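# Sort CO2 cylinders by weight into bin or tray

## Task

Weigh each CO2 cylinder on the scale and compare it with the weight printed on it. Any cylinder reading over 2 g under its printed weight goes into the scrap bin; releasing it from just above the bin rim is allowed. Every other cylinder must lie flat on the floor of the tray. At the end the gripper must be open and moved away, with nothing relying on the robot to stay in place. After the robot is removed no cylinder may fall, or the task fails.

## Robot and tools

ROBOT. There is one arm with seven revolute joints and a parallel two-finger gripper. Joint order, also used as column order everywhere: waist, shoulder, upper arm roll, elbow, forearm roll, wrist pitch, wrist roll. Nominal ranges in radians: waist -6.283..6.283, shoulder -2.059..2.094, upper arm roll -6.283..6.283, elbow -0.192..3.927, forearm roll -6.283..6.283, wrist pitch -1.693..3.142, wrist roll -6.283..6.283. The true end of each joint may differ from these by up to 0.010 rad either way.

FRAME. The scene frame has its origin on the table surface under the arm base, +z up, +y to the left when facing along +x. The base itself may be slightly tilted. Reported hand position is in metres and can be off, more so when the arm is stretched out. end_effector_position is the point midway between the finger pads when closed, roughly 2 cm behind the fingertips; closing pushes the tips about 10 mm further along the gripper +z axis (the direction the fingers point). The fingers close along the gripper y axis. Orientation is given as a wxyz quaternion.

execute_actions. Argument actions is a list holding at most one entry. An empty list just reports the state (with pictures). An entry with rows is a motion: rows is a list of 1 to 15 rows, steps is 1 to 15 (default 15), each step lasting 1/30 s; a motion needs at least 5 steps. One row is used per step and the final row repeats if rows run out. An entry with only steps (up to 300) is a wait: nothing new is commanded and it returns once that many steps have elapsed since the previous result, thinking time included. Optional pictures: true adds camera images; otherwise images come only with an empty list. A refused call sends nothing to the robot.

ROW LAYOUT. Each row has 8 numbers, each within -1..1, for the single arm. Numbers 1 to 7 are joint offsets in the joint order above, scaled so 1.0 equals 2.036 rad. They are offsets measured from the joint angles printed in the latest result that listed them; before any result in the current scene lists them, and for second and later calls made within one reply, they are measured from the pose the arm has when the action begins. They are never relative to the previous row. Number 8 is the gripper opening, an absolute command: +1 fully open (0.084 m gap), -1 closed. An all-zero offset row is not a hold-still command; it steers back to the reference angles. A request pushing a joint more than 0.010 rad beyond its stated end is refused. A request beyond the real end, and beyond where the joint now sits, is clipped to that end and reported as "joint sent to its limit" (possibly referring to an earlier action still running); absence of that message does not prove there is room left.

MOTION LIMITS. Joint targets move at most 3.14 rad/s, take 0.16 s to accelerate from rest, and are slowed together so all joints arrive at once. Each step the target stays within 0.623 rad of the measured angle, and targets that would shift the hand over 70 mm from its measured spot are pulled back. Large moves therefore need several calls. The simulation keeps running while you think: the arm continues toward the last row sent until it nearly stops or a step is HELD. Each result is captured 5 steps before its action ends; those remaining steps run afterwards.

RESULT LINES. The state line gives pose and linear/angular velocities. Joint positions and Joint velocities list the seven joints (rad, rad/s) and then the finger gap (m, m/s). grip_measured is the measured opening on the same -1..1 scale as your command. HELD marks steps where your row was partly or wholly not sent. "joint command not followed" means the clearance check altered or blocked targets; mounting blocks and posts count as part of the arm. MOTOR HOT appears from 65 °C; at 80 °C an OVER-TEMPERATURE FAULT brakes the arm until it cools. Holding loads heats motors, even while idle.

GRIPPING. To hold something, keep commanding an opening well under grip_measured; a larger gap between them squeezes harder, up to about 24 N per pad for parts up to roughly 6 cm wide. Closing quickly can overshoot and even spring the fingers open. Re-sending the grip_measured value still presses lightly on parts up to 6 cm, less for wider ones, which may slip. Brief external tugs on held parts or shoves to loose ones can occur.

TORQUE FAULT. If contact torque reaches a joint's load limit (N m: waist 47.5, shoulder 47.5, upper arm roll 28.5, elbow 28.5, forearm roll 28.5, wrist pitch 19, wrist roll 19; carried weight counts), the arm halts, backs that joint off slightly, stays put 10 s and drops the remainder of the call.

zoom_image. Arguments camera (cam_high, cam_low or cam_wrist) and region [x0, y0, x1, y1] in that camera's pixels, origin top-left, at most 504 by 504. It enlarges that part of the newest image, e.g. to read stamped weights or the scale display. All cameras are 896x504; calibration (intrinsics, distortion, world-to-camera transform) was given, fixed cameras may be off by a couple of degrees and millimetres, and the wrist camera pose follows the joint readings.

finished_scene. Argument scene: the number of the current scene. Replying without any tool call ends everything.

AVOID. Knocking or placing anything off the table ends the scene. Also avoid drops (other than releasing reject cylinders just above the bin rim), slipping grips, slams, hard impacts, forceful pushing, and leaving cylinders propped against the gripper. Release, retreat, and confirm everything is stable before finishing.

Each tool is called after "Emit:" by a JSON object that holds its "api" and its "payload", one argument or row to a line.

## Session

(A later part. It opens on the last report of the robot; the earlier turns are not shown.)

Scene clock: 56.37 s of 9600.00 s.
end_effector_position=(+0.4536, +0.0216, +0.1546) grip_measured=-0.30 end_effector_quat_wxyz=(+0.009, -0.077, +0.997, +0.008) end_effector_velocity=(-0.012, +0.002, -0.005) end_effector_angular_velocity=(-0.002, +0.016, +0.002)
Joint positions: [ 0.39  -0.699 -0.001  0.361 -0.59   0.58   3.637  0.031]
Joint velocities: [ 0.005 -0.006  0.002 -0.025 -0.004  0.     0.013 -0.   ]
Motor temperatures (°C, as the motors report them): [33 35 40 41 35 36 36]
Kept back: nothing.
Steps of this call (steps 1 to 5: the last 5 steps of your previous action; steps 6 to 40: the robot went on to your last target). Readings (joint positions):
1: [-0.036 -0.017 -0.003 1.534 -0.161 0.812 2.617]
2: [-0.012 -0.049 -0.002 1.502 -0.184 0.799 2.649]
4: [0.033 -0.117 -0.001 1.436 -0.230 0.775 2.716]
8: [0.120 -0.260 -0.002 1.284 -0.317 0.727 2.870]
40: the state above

Emit:
{"api": "execute_actions", "payload": {
  "actions": [
    {"rows":[[-0.017,0.033,0,0.002,-0.023,-0.031,0.017,-0.8],[-0.031,0.06,0,0.005,-0.043,-0.056,0.03,-0.8],[-0.043,0.083,0,0.008,-0.06,-0.077,0.042,-0.8],[-0.052,0.1,0,0.0105,-0.074,-0.094,0.05,-0.8],[-0.058,0.114,0,0.012,-0.084,-0.106,0.057,-0.8],[-0.063,0.123,0,0.013,-0.091,-0.115,0.062,-0.8],[-0.0667,0.1296,0,0.0138,-0.0957,-0.121,0.065,-0.8],[-0.069,0.134,0,0.0142,-0.0987,-0.1248,0.0663,-0.8]],"steps":15}
  ]
}}

Emit:
{"api": "execute_actions", "payload": {
  "actions": [
    {"steps":9}
  ]
}}

Emit:
{"api": "execute_actions", "payload": {
  "actions": [
    {"rows":[[0,0,0,0,0,0,0,-0.3],[0,0,0,0,0,0,0,0],[0,0,0,0,0,0,0,0.7]],"steps":8}
  ]
}}

Emit:
{"api": "execute_actions", "payload": {
  "actions": [
    {"steps":40}
  ],
  "pictures": true
}}

Scene clock: 56.97 s of 9600.00 s.
end_effector_position=(+0.4531, +0.0195, +0.0933) grip_measured=-0.30 end_effector_quat_wxyz=(+0.002, -0.077, +0.997, +0.007) end_effector_velocity=(-0.028, +0.002, -0.121) end_effector_angular_velocity=(+0.056, +0.073, +0.005)
Joint positions: [ 0.267 -0.459 -0.002  0.384 -0.764  0.361  3.755  0.031]
Joint velocities: [-0.24   0.465 -0.003  0.041 -0.335 -0.418  0.215 -0.   ]
Motor temperatures (°C, as the motors report them): [33 35 40 41 35 36 36]
Steps of this call (steps 1 to 8: the robot went on to your last target; steps 9 to 18: the first 10 steps of this action). Readings (joint positions):
9: [0.390 -0.699 -0.001 0.358 -0.590 0.580 3.639]
10: [0.387 -0.695 -0.001 0.359 -0.594 0.574 3.642]
12: [0.365 -0.653 -0.000 0.366 -0.625 0.532 3.664]
16: [0.291 -0.506 -0.001 0.380 -0.730 0.403 3.733]
18: the state above

Scene clock: 57.27 s of 9600.00 s.
end_effector_position=(+0.4547, +0.0205, +0.0868) grip_measured=-0.30 end_effector_quat_wxyz=(+0.004, -0.077, +0.997, +0.010) end_effector_velocity=(-0.002, +0.001, -0.004) end_effector_angular_velocity=(+0.003, +0.004, +0.004)
Joint positions: [ 0.25  -0.428 -0.001  0.39  -0.79   0.327  3.772  0.031]
Joint velocities: [-0.006  0.014  0.002 -0.001 -0.011 -0.013  0.007  0.   ]
Motor temperatures (°C, as the motors report them): [33 35 40 41 35 36 36]
Kept back: nothing.
Steps of this call (steps 1 to 5: the last 5 steps of your previous action; steps 6 to 9: the robot went on to your last target). Readings (joint positions):
1: [0.261 -0.446 -0.002 0.385 -0.773 0.350 3.761]
2: [0.257 -0.439 -0.002 0.386 -0.779 0.342 3.764]
4: [0.253 -0.433 -0.001 0.389 -0.785 0.333 3.769]
8: [0.250 -0.429 -0.001 0.390 -0.789 0.327 3.772]
9: the state above

Scene clock: 57.37 s of 9600.00 s.
end_effector_position=(+0.4547, +0.0205, +0.0868) grip_measured=-0.07 end_effector_quat_wxyz=(+0.004, -0.077, +0.997, +0.010) end_effector_velocity=(+0.008, +0.002, +0.006) end_effector_angular_velocity=(+0.005, -0.021, -0.001)
Joint positions: [ 0.25  -0.428 -0.001  0.39  -0.79   0.327  3.772  0.041]
Joint velocities: [ 0.004 -0.013  0.004  0.007  0.005 -0.001 -0.001  0.202]
Motor temperatures (°C, as the motors report them): [33 35 40 41 35 36 36]
Steps of this call (steps 1 to 3: the first 3 steps of this action). Readings (joint positions):
1: [0.250 -0.428 -0.001 0.390 -0.790 0.327 3.772]
2: [0.250 -0.428 -0.001 0.390 -0.790 0.327 3.772]
3: the state above

Scene clock: 58.70 s of 9600.00 s.
end_effector_position=(+0.4547, +0.0205, +0.0868) grip_measured=+0.70 end_effector_quat_wxyz=(+0.004, -0.077, +0.997, +0.010) end_effector_velocity=(+0.001, -0.000, +0.001) end_effector_angular_velocity=(+0.000, -0.002, -0.000)
Joint positions: [ 0.25  -0.428 -0.001  0.39  -0.79   0.327  3.772  0.073]
Joint velocities: [-0.    -0.002 -0.001  0.     0.    -0.    -0.001 -0.   ]
Motor temperatures (°C, as the motors report them): [33 35 40 40 35 36 36]
Kept back: nothing.
Steps of this call (steps 1 to 5: the last 5 steps of your previous action; steps 6 to 15: the robot went on to your last target; steps 16 to 40: nothing new was sent). Readings (joint positions):
1: [0.250 -0.429 -0.001 0.391 -0.790 0.327 3.772]
2: [0.250 -0.429 -0.001 0.391 -0.790 0.327 3.772]
4: [0.250 -0.429 -0.001 0.391 -0.789 0.327 3.772]
8: [0.250 -0.429 -0.001 0.390 -0.790 0.327 3.772]
40: the state above
The arm was judged still, so your last target was given up. Only a new action makes it travel on or press farther. Fingers that are still opening or closing keep moving.
camera_calibration (this result's frames):
cam_wrist: T_world_to_cam=[[-0.151213, 0.987967, 0.0324881, 0.0796451], [0.988351, 0.150535, 0.0224019, -0.386043], [0.0172418, 0.0354971, -0.999221, 0.210227], [0, 0, 0, 1]] pos_world=[0.389965, -0.0280363, 0.216124]

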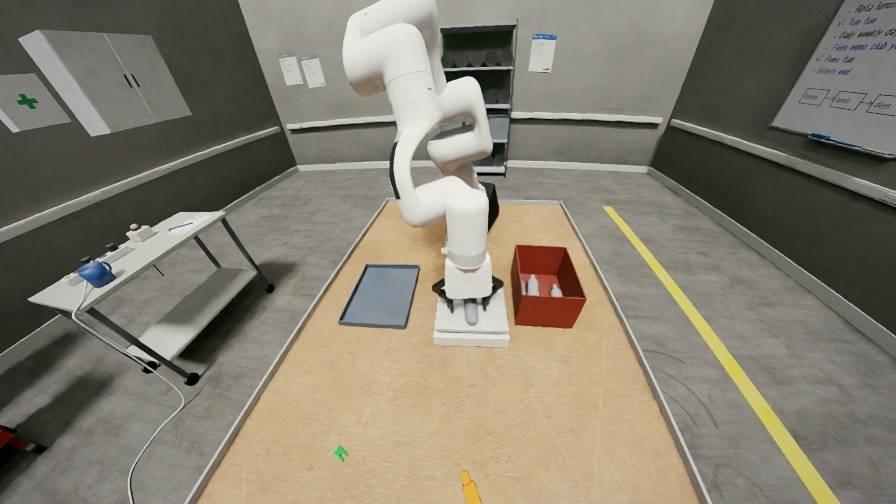

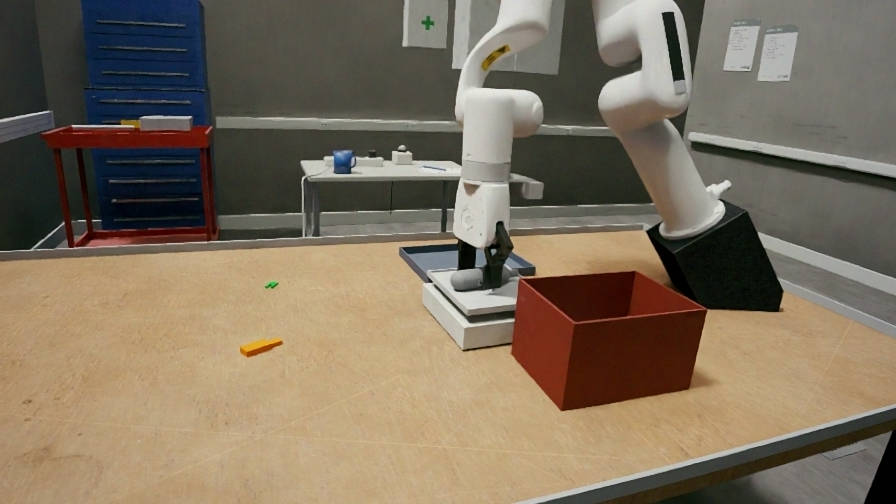

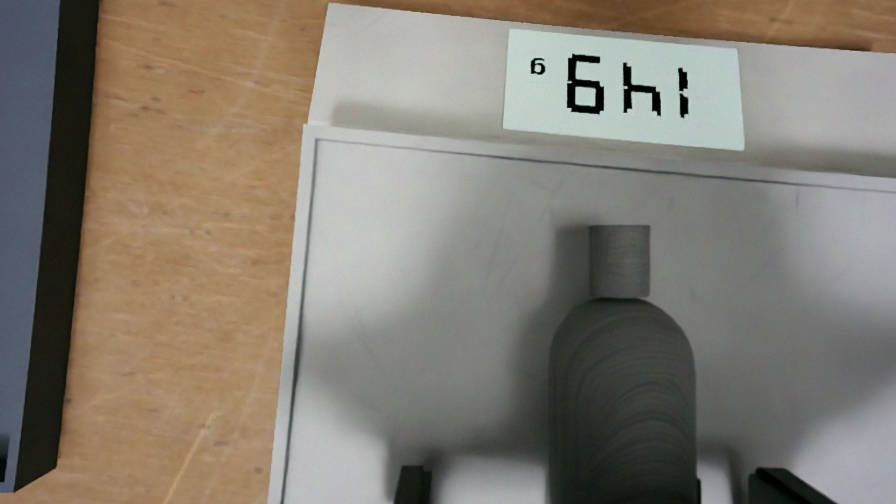

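Emit:
{"api": "execute_actions", "payload": {
  "actions": [
    {"steps":90}
  ],
  "pictures": true
}}

Scene clock: 61.70 s of 9600.00 s.
end_effector_position=(+0.4547, +0.0205, +0.0868) grip_measured=+0.70 end_effector_quat_wxyz=(+0.004, -0.077, +0.997, +0.010) end_effector_velocity=(+0.001, -0.001, +0.000) end_effector_angular_velocity=(-0.000, -0.001, -0.003)
Joint positions: [ 0.25  -0.428 -0.001  0.39  -0.79   0.327  3.772  0.073]
Joint velocities: [ 0.    -0.    -0.001  0.002  0.001  0.     0.    -0.   ]
Motor temperatures (°C, as the motors report them): [33 35 40 40 35 36 36]
Kept back: nothing.
Steps of this call (steps 1 to 90: nothing new was sent). Readings (joint positions):
1: [0.250 -0.428 -0.001 0.390 -0.790 0.327 3.772]
2: [0.250 -0.428 -0.001 0.390 -0.790 0.327 3.772]
4: [0.250 -0.428 -0.001 0.390 -0.790 0.327 3.772]
8: [0.250 -0.428 -0.001 0.390 -0.790 0.327 3.772]
90: the state above
camera_calibration (this result's frames):
cam_wrist: T_world_to_cam=[[-0.151213, 0.987967, 0.0324882, 0.0796452], [0.988351, 0.150535, 0.0224015, -0.386043], [0.0172413, 0.0354971, -0.999221, 0.210228], [0, 0, 0, 1]] pos_world=[0.389965, -0.0280363, 0.216124]

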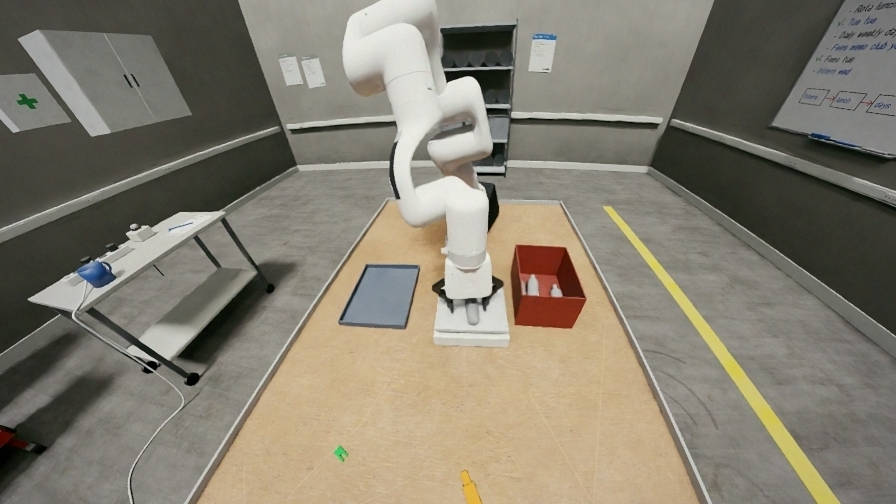

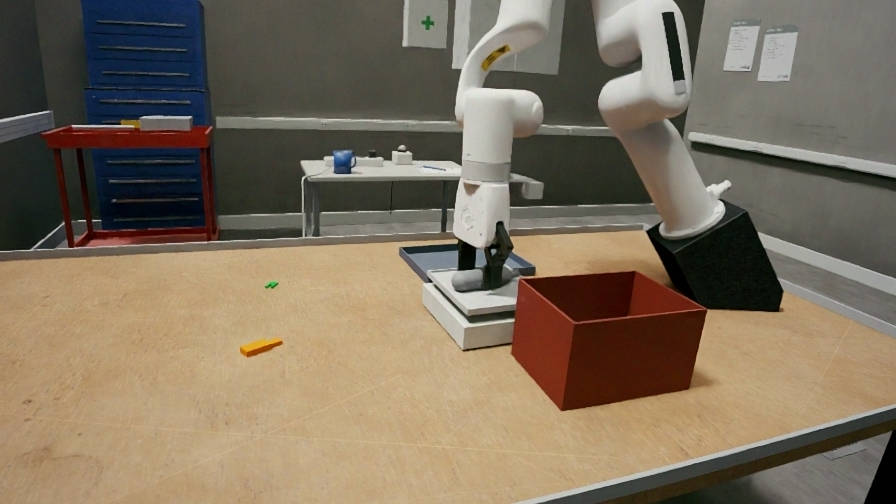

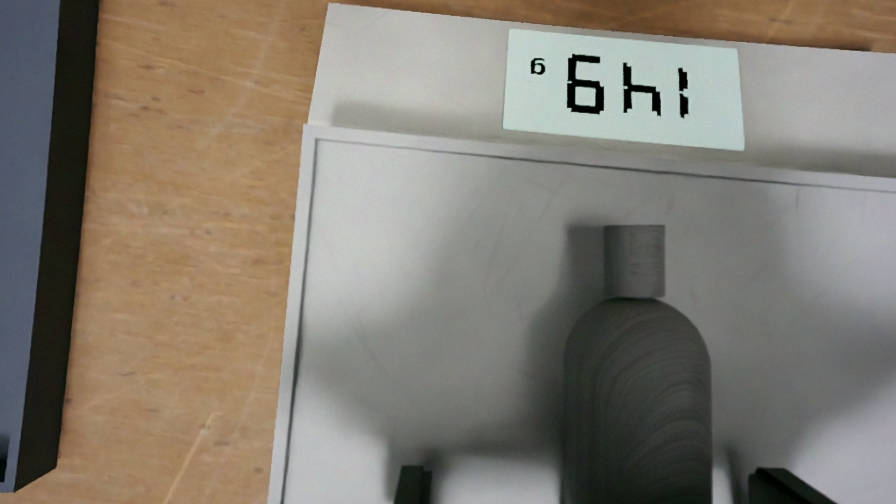

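Stable. Scrap.

Emit:
{"api": "execute_actions", "payload": {
  "actions": [
    {"rows":[[0,0,0,0,0,0,0,0.5],[0,0,0,0,0,0,0,0.35],[0,0,0,0,0,0,0,0.2],[0,0,0,0,0,0,0,0.05],[0,0,0,0,0,0,0,-0.1],[0,0,0,0,0,0,0,-0.2],[0,0,0,0,0,0,0,-0.3],[0,0,0,0,0,0,0,-0.4],[0,0,0,0,0,0,0,-0.5],[0,0,0,0,0,0,0,-0.65],[0,0,0,0,0,0,0,-0.8]],"steps":15}
  ]
}}

Emit:
{"api": "execute_actions", "payload": {
  "actions": [
    {"rows":[[0.03,-0.06,0,-0.005,0.045,0.055,-0.03,-0.8],[0.06,-0.12,0,-0.012,0.09,0.11,-0.06,-0.8],[0.095,-0.19,0,-0.018,0.13,0.175,-0.09,-0.8]],"steps":15}
  ]
}}

Emit:
{"api": "execute_actions", "payload": {
  "actions": [
    {"rows":[[0.299,0.15,0,0.039,-0.155,0.09,0.462,-0.8]],"steps":15}
  ]
}}

Emit:
{"api": "execute_actions", "payload": {
  "actions": [
    {"steps":14}
  ]
}}

Emit:
{"api": "execute_actions", "payload": {
  "actions": [
    {"rows":[[0,0.078,0,0.031,-0.009,-0.042,0,-0.8]],"steps":15}
  ]
}}

Emit:
{"api": "execute_actions", "payload": {
  "actions": [
    {"rows":[[0,0,0,0,0,0,0,0.4]],"steps":12}
  ]
}}

Emit:
{"api": "execute_actions", "payload": {
  "actions": [
    {"rows":[[-0.1,-0.15,0,0.02,0.07,0.05,-0.1,0.4]],"steps":15}
  ]
}}

Emit:
{"api": "execute_actions", "payload": {
  "actions": [
    {"steps":15}
  ],
  "pictures": true
}}

Scene clock: 62.40 s of 9600.00 s.
end_effector_position=(+0.4547, +0.0204, +0.0867) grip_measured=-0.30 end_effector_quat_wxyz=(+0.004, -0.076, +0.997, +0.010) end_effector_velocity=(-0.001, -0.000, -0.000) end_effector_angular_velocity=(-0.001, +0.002, +0.000)
Joint positions: [ 0.25  -0.428 -0.001  0.39  -0.79   0.327  3.772  0.031]
Joint velocities: [ 0.    -0.     0.    -0.001  0.001  0.001 -0.001  0.   ]
Motor temperatures (°C, as the motors report them): [33 35 40 40 35 36 36]
Steps of this call (steps 1 to 11: nothing new was sent; steps 12 to 21: the first 10 steps of this action). Readings (joint positions):
12: [0.250 -0.428 -0.001 0.390 -0.790 0.327 3.772]
13: [0.250 -0.428 -0.001 0.390 -0.790 0.327 3.772]
15: [0.250 -0.428 -0.001 0.390 -0.790 0.327 3.772]
19: [0.250 -0.428 -0.001 0.390 -0.790 0.327 3.772]
21: the state above

Scene clock: 62.90 s of 9600.00 s.
end_effector_position=(+0.4571, +0.0214, +0.1726) grip_measured=-0.30 end_effector_quat_wxyz=(+0.019, -0.078, +0.997, +0.011) end_effector_velocity=(-0.046, +0.017, +0.191) end_effector_angular_velocity=(+0.158, -0.007, +0.032)
Joint positions: [ 0.415 -0.762  0.     0.363 -0.565  0.626  3.617  0.031]
Joint velocities: [ 0.384 -0.784 -0.    -0.072  0.5    0.687 -0.349 -0.   ]
Motor temperatures (°C, as the motors report them): [33 35 40 40 35 36 36]
Steps of this call (steps 1 to 5: the last 5 steps of your previous action; steps 6 to 15: the first 10 steps of this action, its rows measured from where the robot was after step 5). Readings (joint positions):
5: [0.250 -0.428 -0.001 0.390 -0.790 0.327 3.772]
6: [0.250 -0.429 -0.001 0.390 -0.789 0.327 3.772]
7: [0.252 -0.433 -0.001 0.390 -0.785 0.333 3.769]
9: [0.275 -0.476 -0.002 0.383 -0.750 0.378 3.745]
13: [0.377 -0.684 -0.000 0.369 -0.614 0.560 3.651]
15: the state above

Scene clock: 63.40 s of 9600.00 s.
end_effector_position=(+0.4136, +0.1088, +0.1785) grip_measured=-0.30 end_effector_quat_wxyz=(-0.006, -0.103, +0.995, +0.014) end_effector_velocity=(-0.156, +0.325, +0.020) end_effector_angular_velocity=(-0.079, -0.044, -0.317)
Joint positions: [ 0.753 -0.65  -0.001  0.393 -0.692  0.772  3.969  0.031]
Joint velocities: [ 1.248  0.63  -0.002  0.166 -0.649  0.366  2.016 -0.   ]
Motor temperatures (°C, as the motors report them): [33 35 40 40 35 36 36]
Steps of this call (steps 1 to 5: the last 5 steps of your previous action; steps 6 to 15: the first 10 steps of this action, its rows measured from where the robot was after step 5). Readings (joint positions):
5: [0.439 -0.807 -0.001 0.353 -0.531 0.676 3.592]
6: [0.441 -0.809 -0.001 0.353 -0.529 0.678 3.592]
7: [0.446 -0.807 -0.002 0.354 -0.531 0.682 3.597]
9: [0.490 -0.785 -0.004 0.361 -0.556 0.696 3.644]
13: [0.668 -0.693 -0.001 0.382 -0.648 0.747 3.844]
15: the state above

Scene clock: 63.87 s of 9600.00 s.
end_effector_position=(+0.3741, +0.1800, +0.1888) grip_measured=-0.30 end_effector_quat_wxyz=(+0.020, -0.022, +1.000, +0.007) end_effector_velocity=(-0.004, +0.007, +0.002) end_effector_angular_velocity=(+0.001, -0.010, -0.025)
Joint positions: [ 1.044 -0.504 -0.002  0.432 -0.844  0.858  4.527  0.031]
Joint velocities: [ 0.029  0.014  0.     0.005 -0.016  0.01   0.064  0.   ]
Motor temperatures (°C, as the motors report them): [33 35 40 40 35 36 36]
Kept back: nothing.
Steps of this call (steps 1 to 5: the last 5 steps of your previous action; steps 6 to 14: the robot went on to your last target). Readings (joint positions):
1: [0.794 -0.629 -0.001 0.399 -0.713 0.784 4.039]
2: [0.835 -0.609 -0.001 0.404 -0.735 0.796 4.115]
4: [0.915 -0.568 -0.001 0.415 -0.777 0.820 4.271]
8: [1.020 -0.515 0.001 0.428 -0.831 0.850 4.474]
14: the state above

Scene clock: 64.20 s of 9600.00 s.
end_effector_position=(+0.3678, +0.2131, +0.1698) grip_measured=-0.30 end_effector_quat_wxyz=(+0.004, -0.053, +0.998, +0.019) end_effector_velocity=(+0.008, +0.026, -0.004) end_effector_angular_velocity=(+0.044, +0.004, +0.018)
Joint positions: [ 1.044 -0.353 -0.002  0.491 -0.862  0.778  4.527  0.031]
Joint velocities: [-0.002  0.082 -0.004  0.056 -0.01  -0.063 -0.002  0.   ]
Motor temperatures (°C, as the motors report them): [33 35 41 40 35 36 36]
Steps of this call (steps 1 to 10: the first 10 steps of this action). Readings (joint positions):
1: [1.045 -0.503 -0.002 0.433 -0.845 0.858 4.529]
2: [1.045 -0.499 -0.002 0.435 -0.846 0.856 4.530]
4: [1.045 -0.456 -0.002 0.453 -0.851 0.831 4.529]
8: [1.044 -0.363 -0.002 0.486 -0.860 0.785 4.527]
10: the state above

Scene clock: 64.60 s of 9600.00 s.
end_effector_position=(+0.3688, +0.2151, +0.1700) grip_measured=+0.39 end_effector_quat_wxyz=(+0.005, -0.054, +0.998, +0.021) end_effector_velocity=(-0.002, -0.001, -0.002) end_effector_angular_velocity=(-0.004, +0.004, +0.002)
Joint positions: [ 1.044 -0.348 -0.002  0.495 -0.863  0.774  4.527  0.061]
Joint velocities: [-0.     0.002 -0.001 -0.004  0.001 -0.    -0.     0.   ]
Motor temperatures (°C, as the motors report them): [33 35 41 40 35 36 36]
Steps of this call (steps 1 to 5: the last 5 steps of your previous action; steps 6 to 12: the first 7 steps of this action, its rows measured from where the robot was after step 5). Readings (joint positions):
5: [1.044 -0.347 -0.002 0.495 -0.863 0.774 4.527]
6: [1.044 -0.347 -0.002 0.495 -0.863 0.774 4.527]
7: [1.044 -0.347 -0.002 0.495 -0.863 0.774 4.527]
9: [1.044 -0.348 -0.002 0.495 -0.863 0.774 4.527]
12: the state above

Scene clock: 65.10 s of 9600.00 s.
end_effector_position=(+0.4466, +0.1454, +0.2153) grip_measured=+0.39 end_effector_quat_wxyz=(+0.030, +0.041, +0.998, +0.023) end_effector_velocity=(+0.228, -0.277, +0.176) end_effector_angular_velocity=(+0.043, -0.189, -0.668)
Joint positions: [ 0.884 -0.588 -0.003  0.528 -0.751  0.853  4.368  0.061]
Joint velocities: [-0.552 -0.842 -0.019  0.121  0.373  0.269 -0.529  0.   ]
Motor temperatures (°C, as the motors report them): [33 35 41 40 35 36 36]
Steps of this call (steps 1 to 5: the last 5 steps of your previous action; steps 6 to 15: the first 10 steps of this action, its rows measured from where the robot was after step 5). Readings (joint positions):
5: [1.044 -0.347 -0.002 0.495 -0.863 0.774 4.527]
6: [1.044 -0.348 -0.002 0.495 -0.862 0.774 4.527]
7: [1.041 -0.352 -0.001 0.495 -0.860 0.776 4.523]
9: [1.012 -0.392 0.001 0.497 -0.839 0.791 4.493]
13: [0.925 -0.526 -0.003 0.521 -0.780 0.833 4.409]
15: the state above

Scene clock: 65.60 s of 9600.00 s.
end_effector_position=(+0.4613, +0.1237, +0.2284) grip_measured=+0.39 end_effector_quat_wxyz=(+0.036, +0.064, +0.997, +0.023) end_effector_velocity=(+0.001, -0.002, +0.002) end_effector_angular_velocity=(+0.001, -0.003, -0.005)
Joint positions: [ 0.841 -0.652 -0.002  0.535 -0.72   0.875  4.324  0.061]
Joint velocities: [-0.003 -0.006  0.001  0.001  0.002  0.002 -0.001  0.   ]
Motor temperatures (°C, as the motors report them): [33 35 41 40 35 36 36]
Kept back: nothing.
Steps of this call (steps 1 to 5: the last 5 steps of your previous action; steps 6 to 15: the robot went on to your last target). Readings (joint positions):
1: [0.868 -0.612 -0.004 0.532 -0.741 0.861 4.353]
2: [0.858 -0.628 -0.004 0.535 -0.734 0.866 4.343]
4: [0.848 -0.643 -0.003 0.536 -0.726 0.871 4.332]
8: [0.843 -0.649 -0.001 0.534 -0.721 0.875 4.325]
15: the state above
camera_calibration (this result's frames):
cam_wrist: T_world_to_cam=[[0.126476, 0.989993, 0.0625862, -0.161168], [0.98794, -0.131393, 0.08192, -0.389862], [0.0893236, 0.0514704, -0.994672, 0.311711], [0, 0, 0, 1]] pos_world=[0.377701, 0.0922865, 0.352074]

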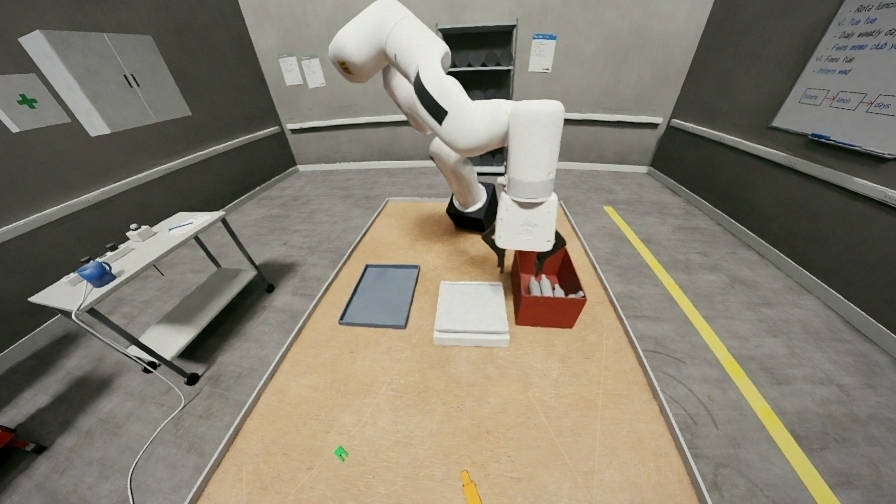

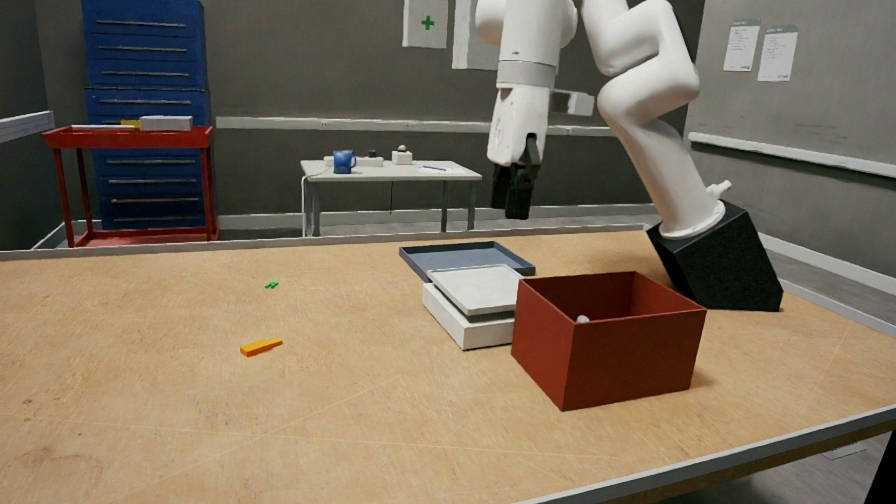

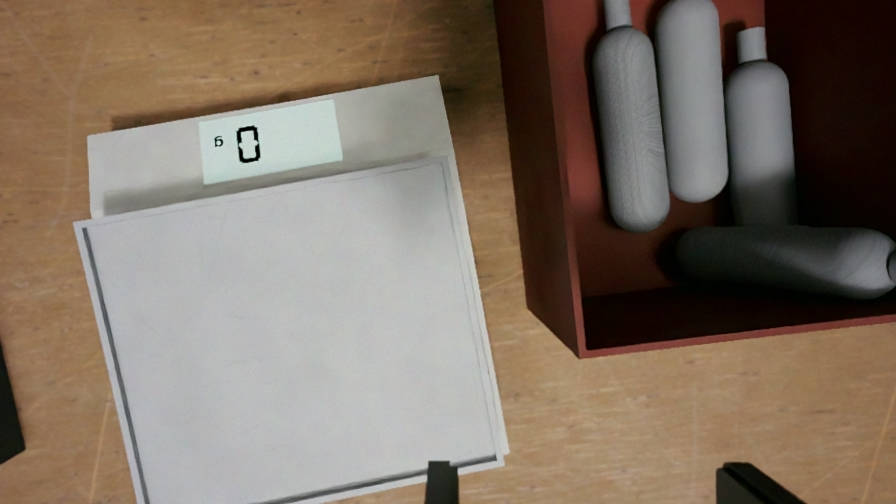

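Emit:
{"api": "execute_actions", "payload": {
  "actions": [
    {"steps":45}
  ]
}}

Emit:
{"api": "finished_scene", "payload": {
  "scene": 2
}}

Scene clock: 67.10 s of 9600.00 s.
end_effector_position=(+0.4617, +0.1234, +0.2287) grip_measured=+0.39 end_effector_quat_wxyz=(+0.037, +0.065, +0.997, +0.023) end_effector_velocity=(+0.000, +0.000, +0.000) end_effector_angular_velocity=(+0.001, -0.001, +0.001)
Joint positions: [ 0.84  -0.653 -0.002  0.536 -0.72   0.876  4.323  0.061]
Joint velocities: [-0.    -0.     0.     0.001  0.    -0.001 -0.001 -0.   ]
Motor temperatures (°C, as the motors report them): [33 35 41 40 35 36 36]
Kept back: nothing.
Steps of this call (steps 1 to 15: the robot went on to your last target; steps 16 to 45: nothing new was sent). Readings (joint positions):
1: [0.841 -0.652 -0.002 0.535 -0.720 0.875 4.324]
2: [0.841 -0.652 -0.002 0.535 -0.720 0.876 4.324]
4: [0.841 -0.652 -0.002 0.536 -0.720 0.876 4.323]
8: [0.840 -0.653 -0.002 0.536 -0.720 0.876 4.323]
45: the state above
The arm was judged still, so your last target was given up. Only a new action makes it travel on or press farther. Fingers that are still opening or closing keep moving.

The scene is finished: the task was done.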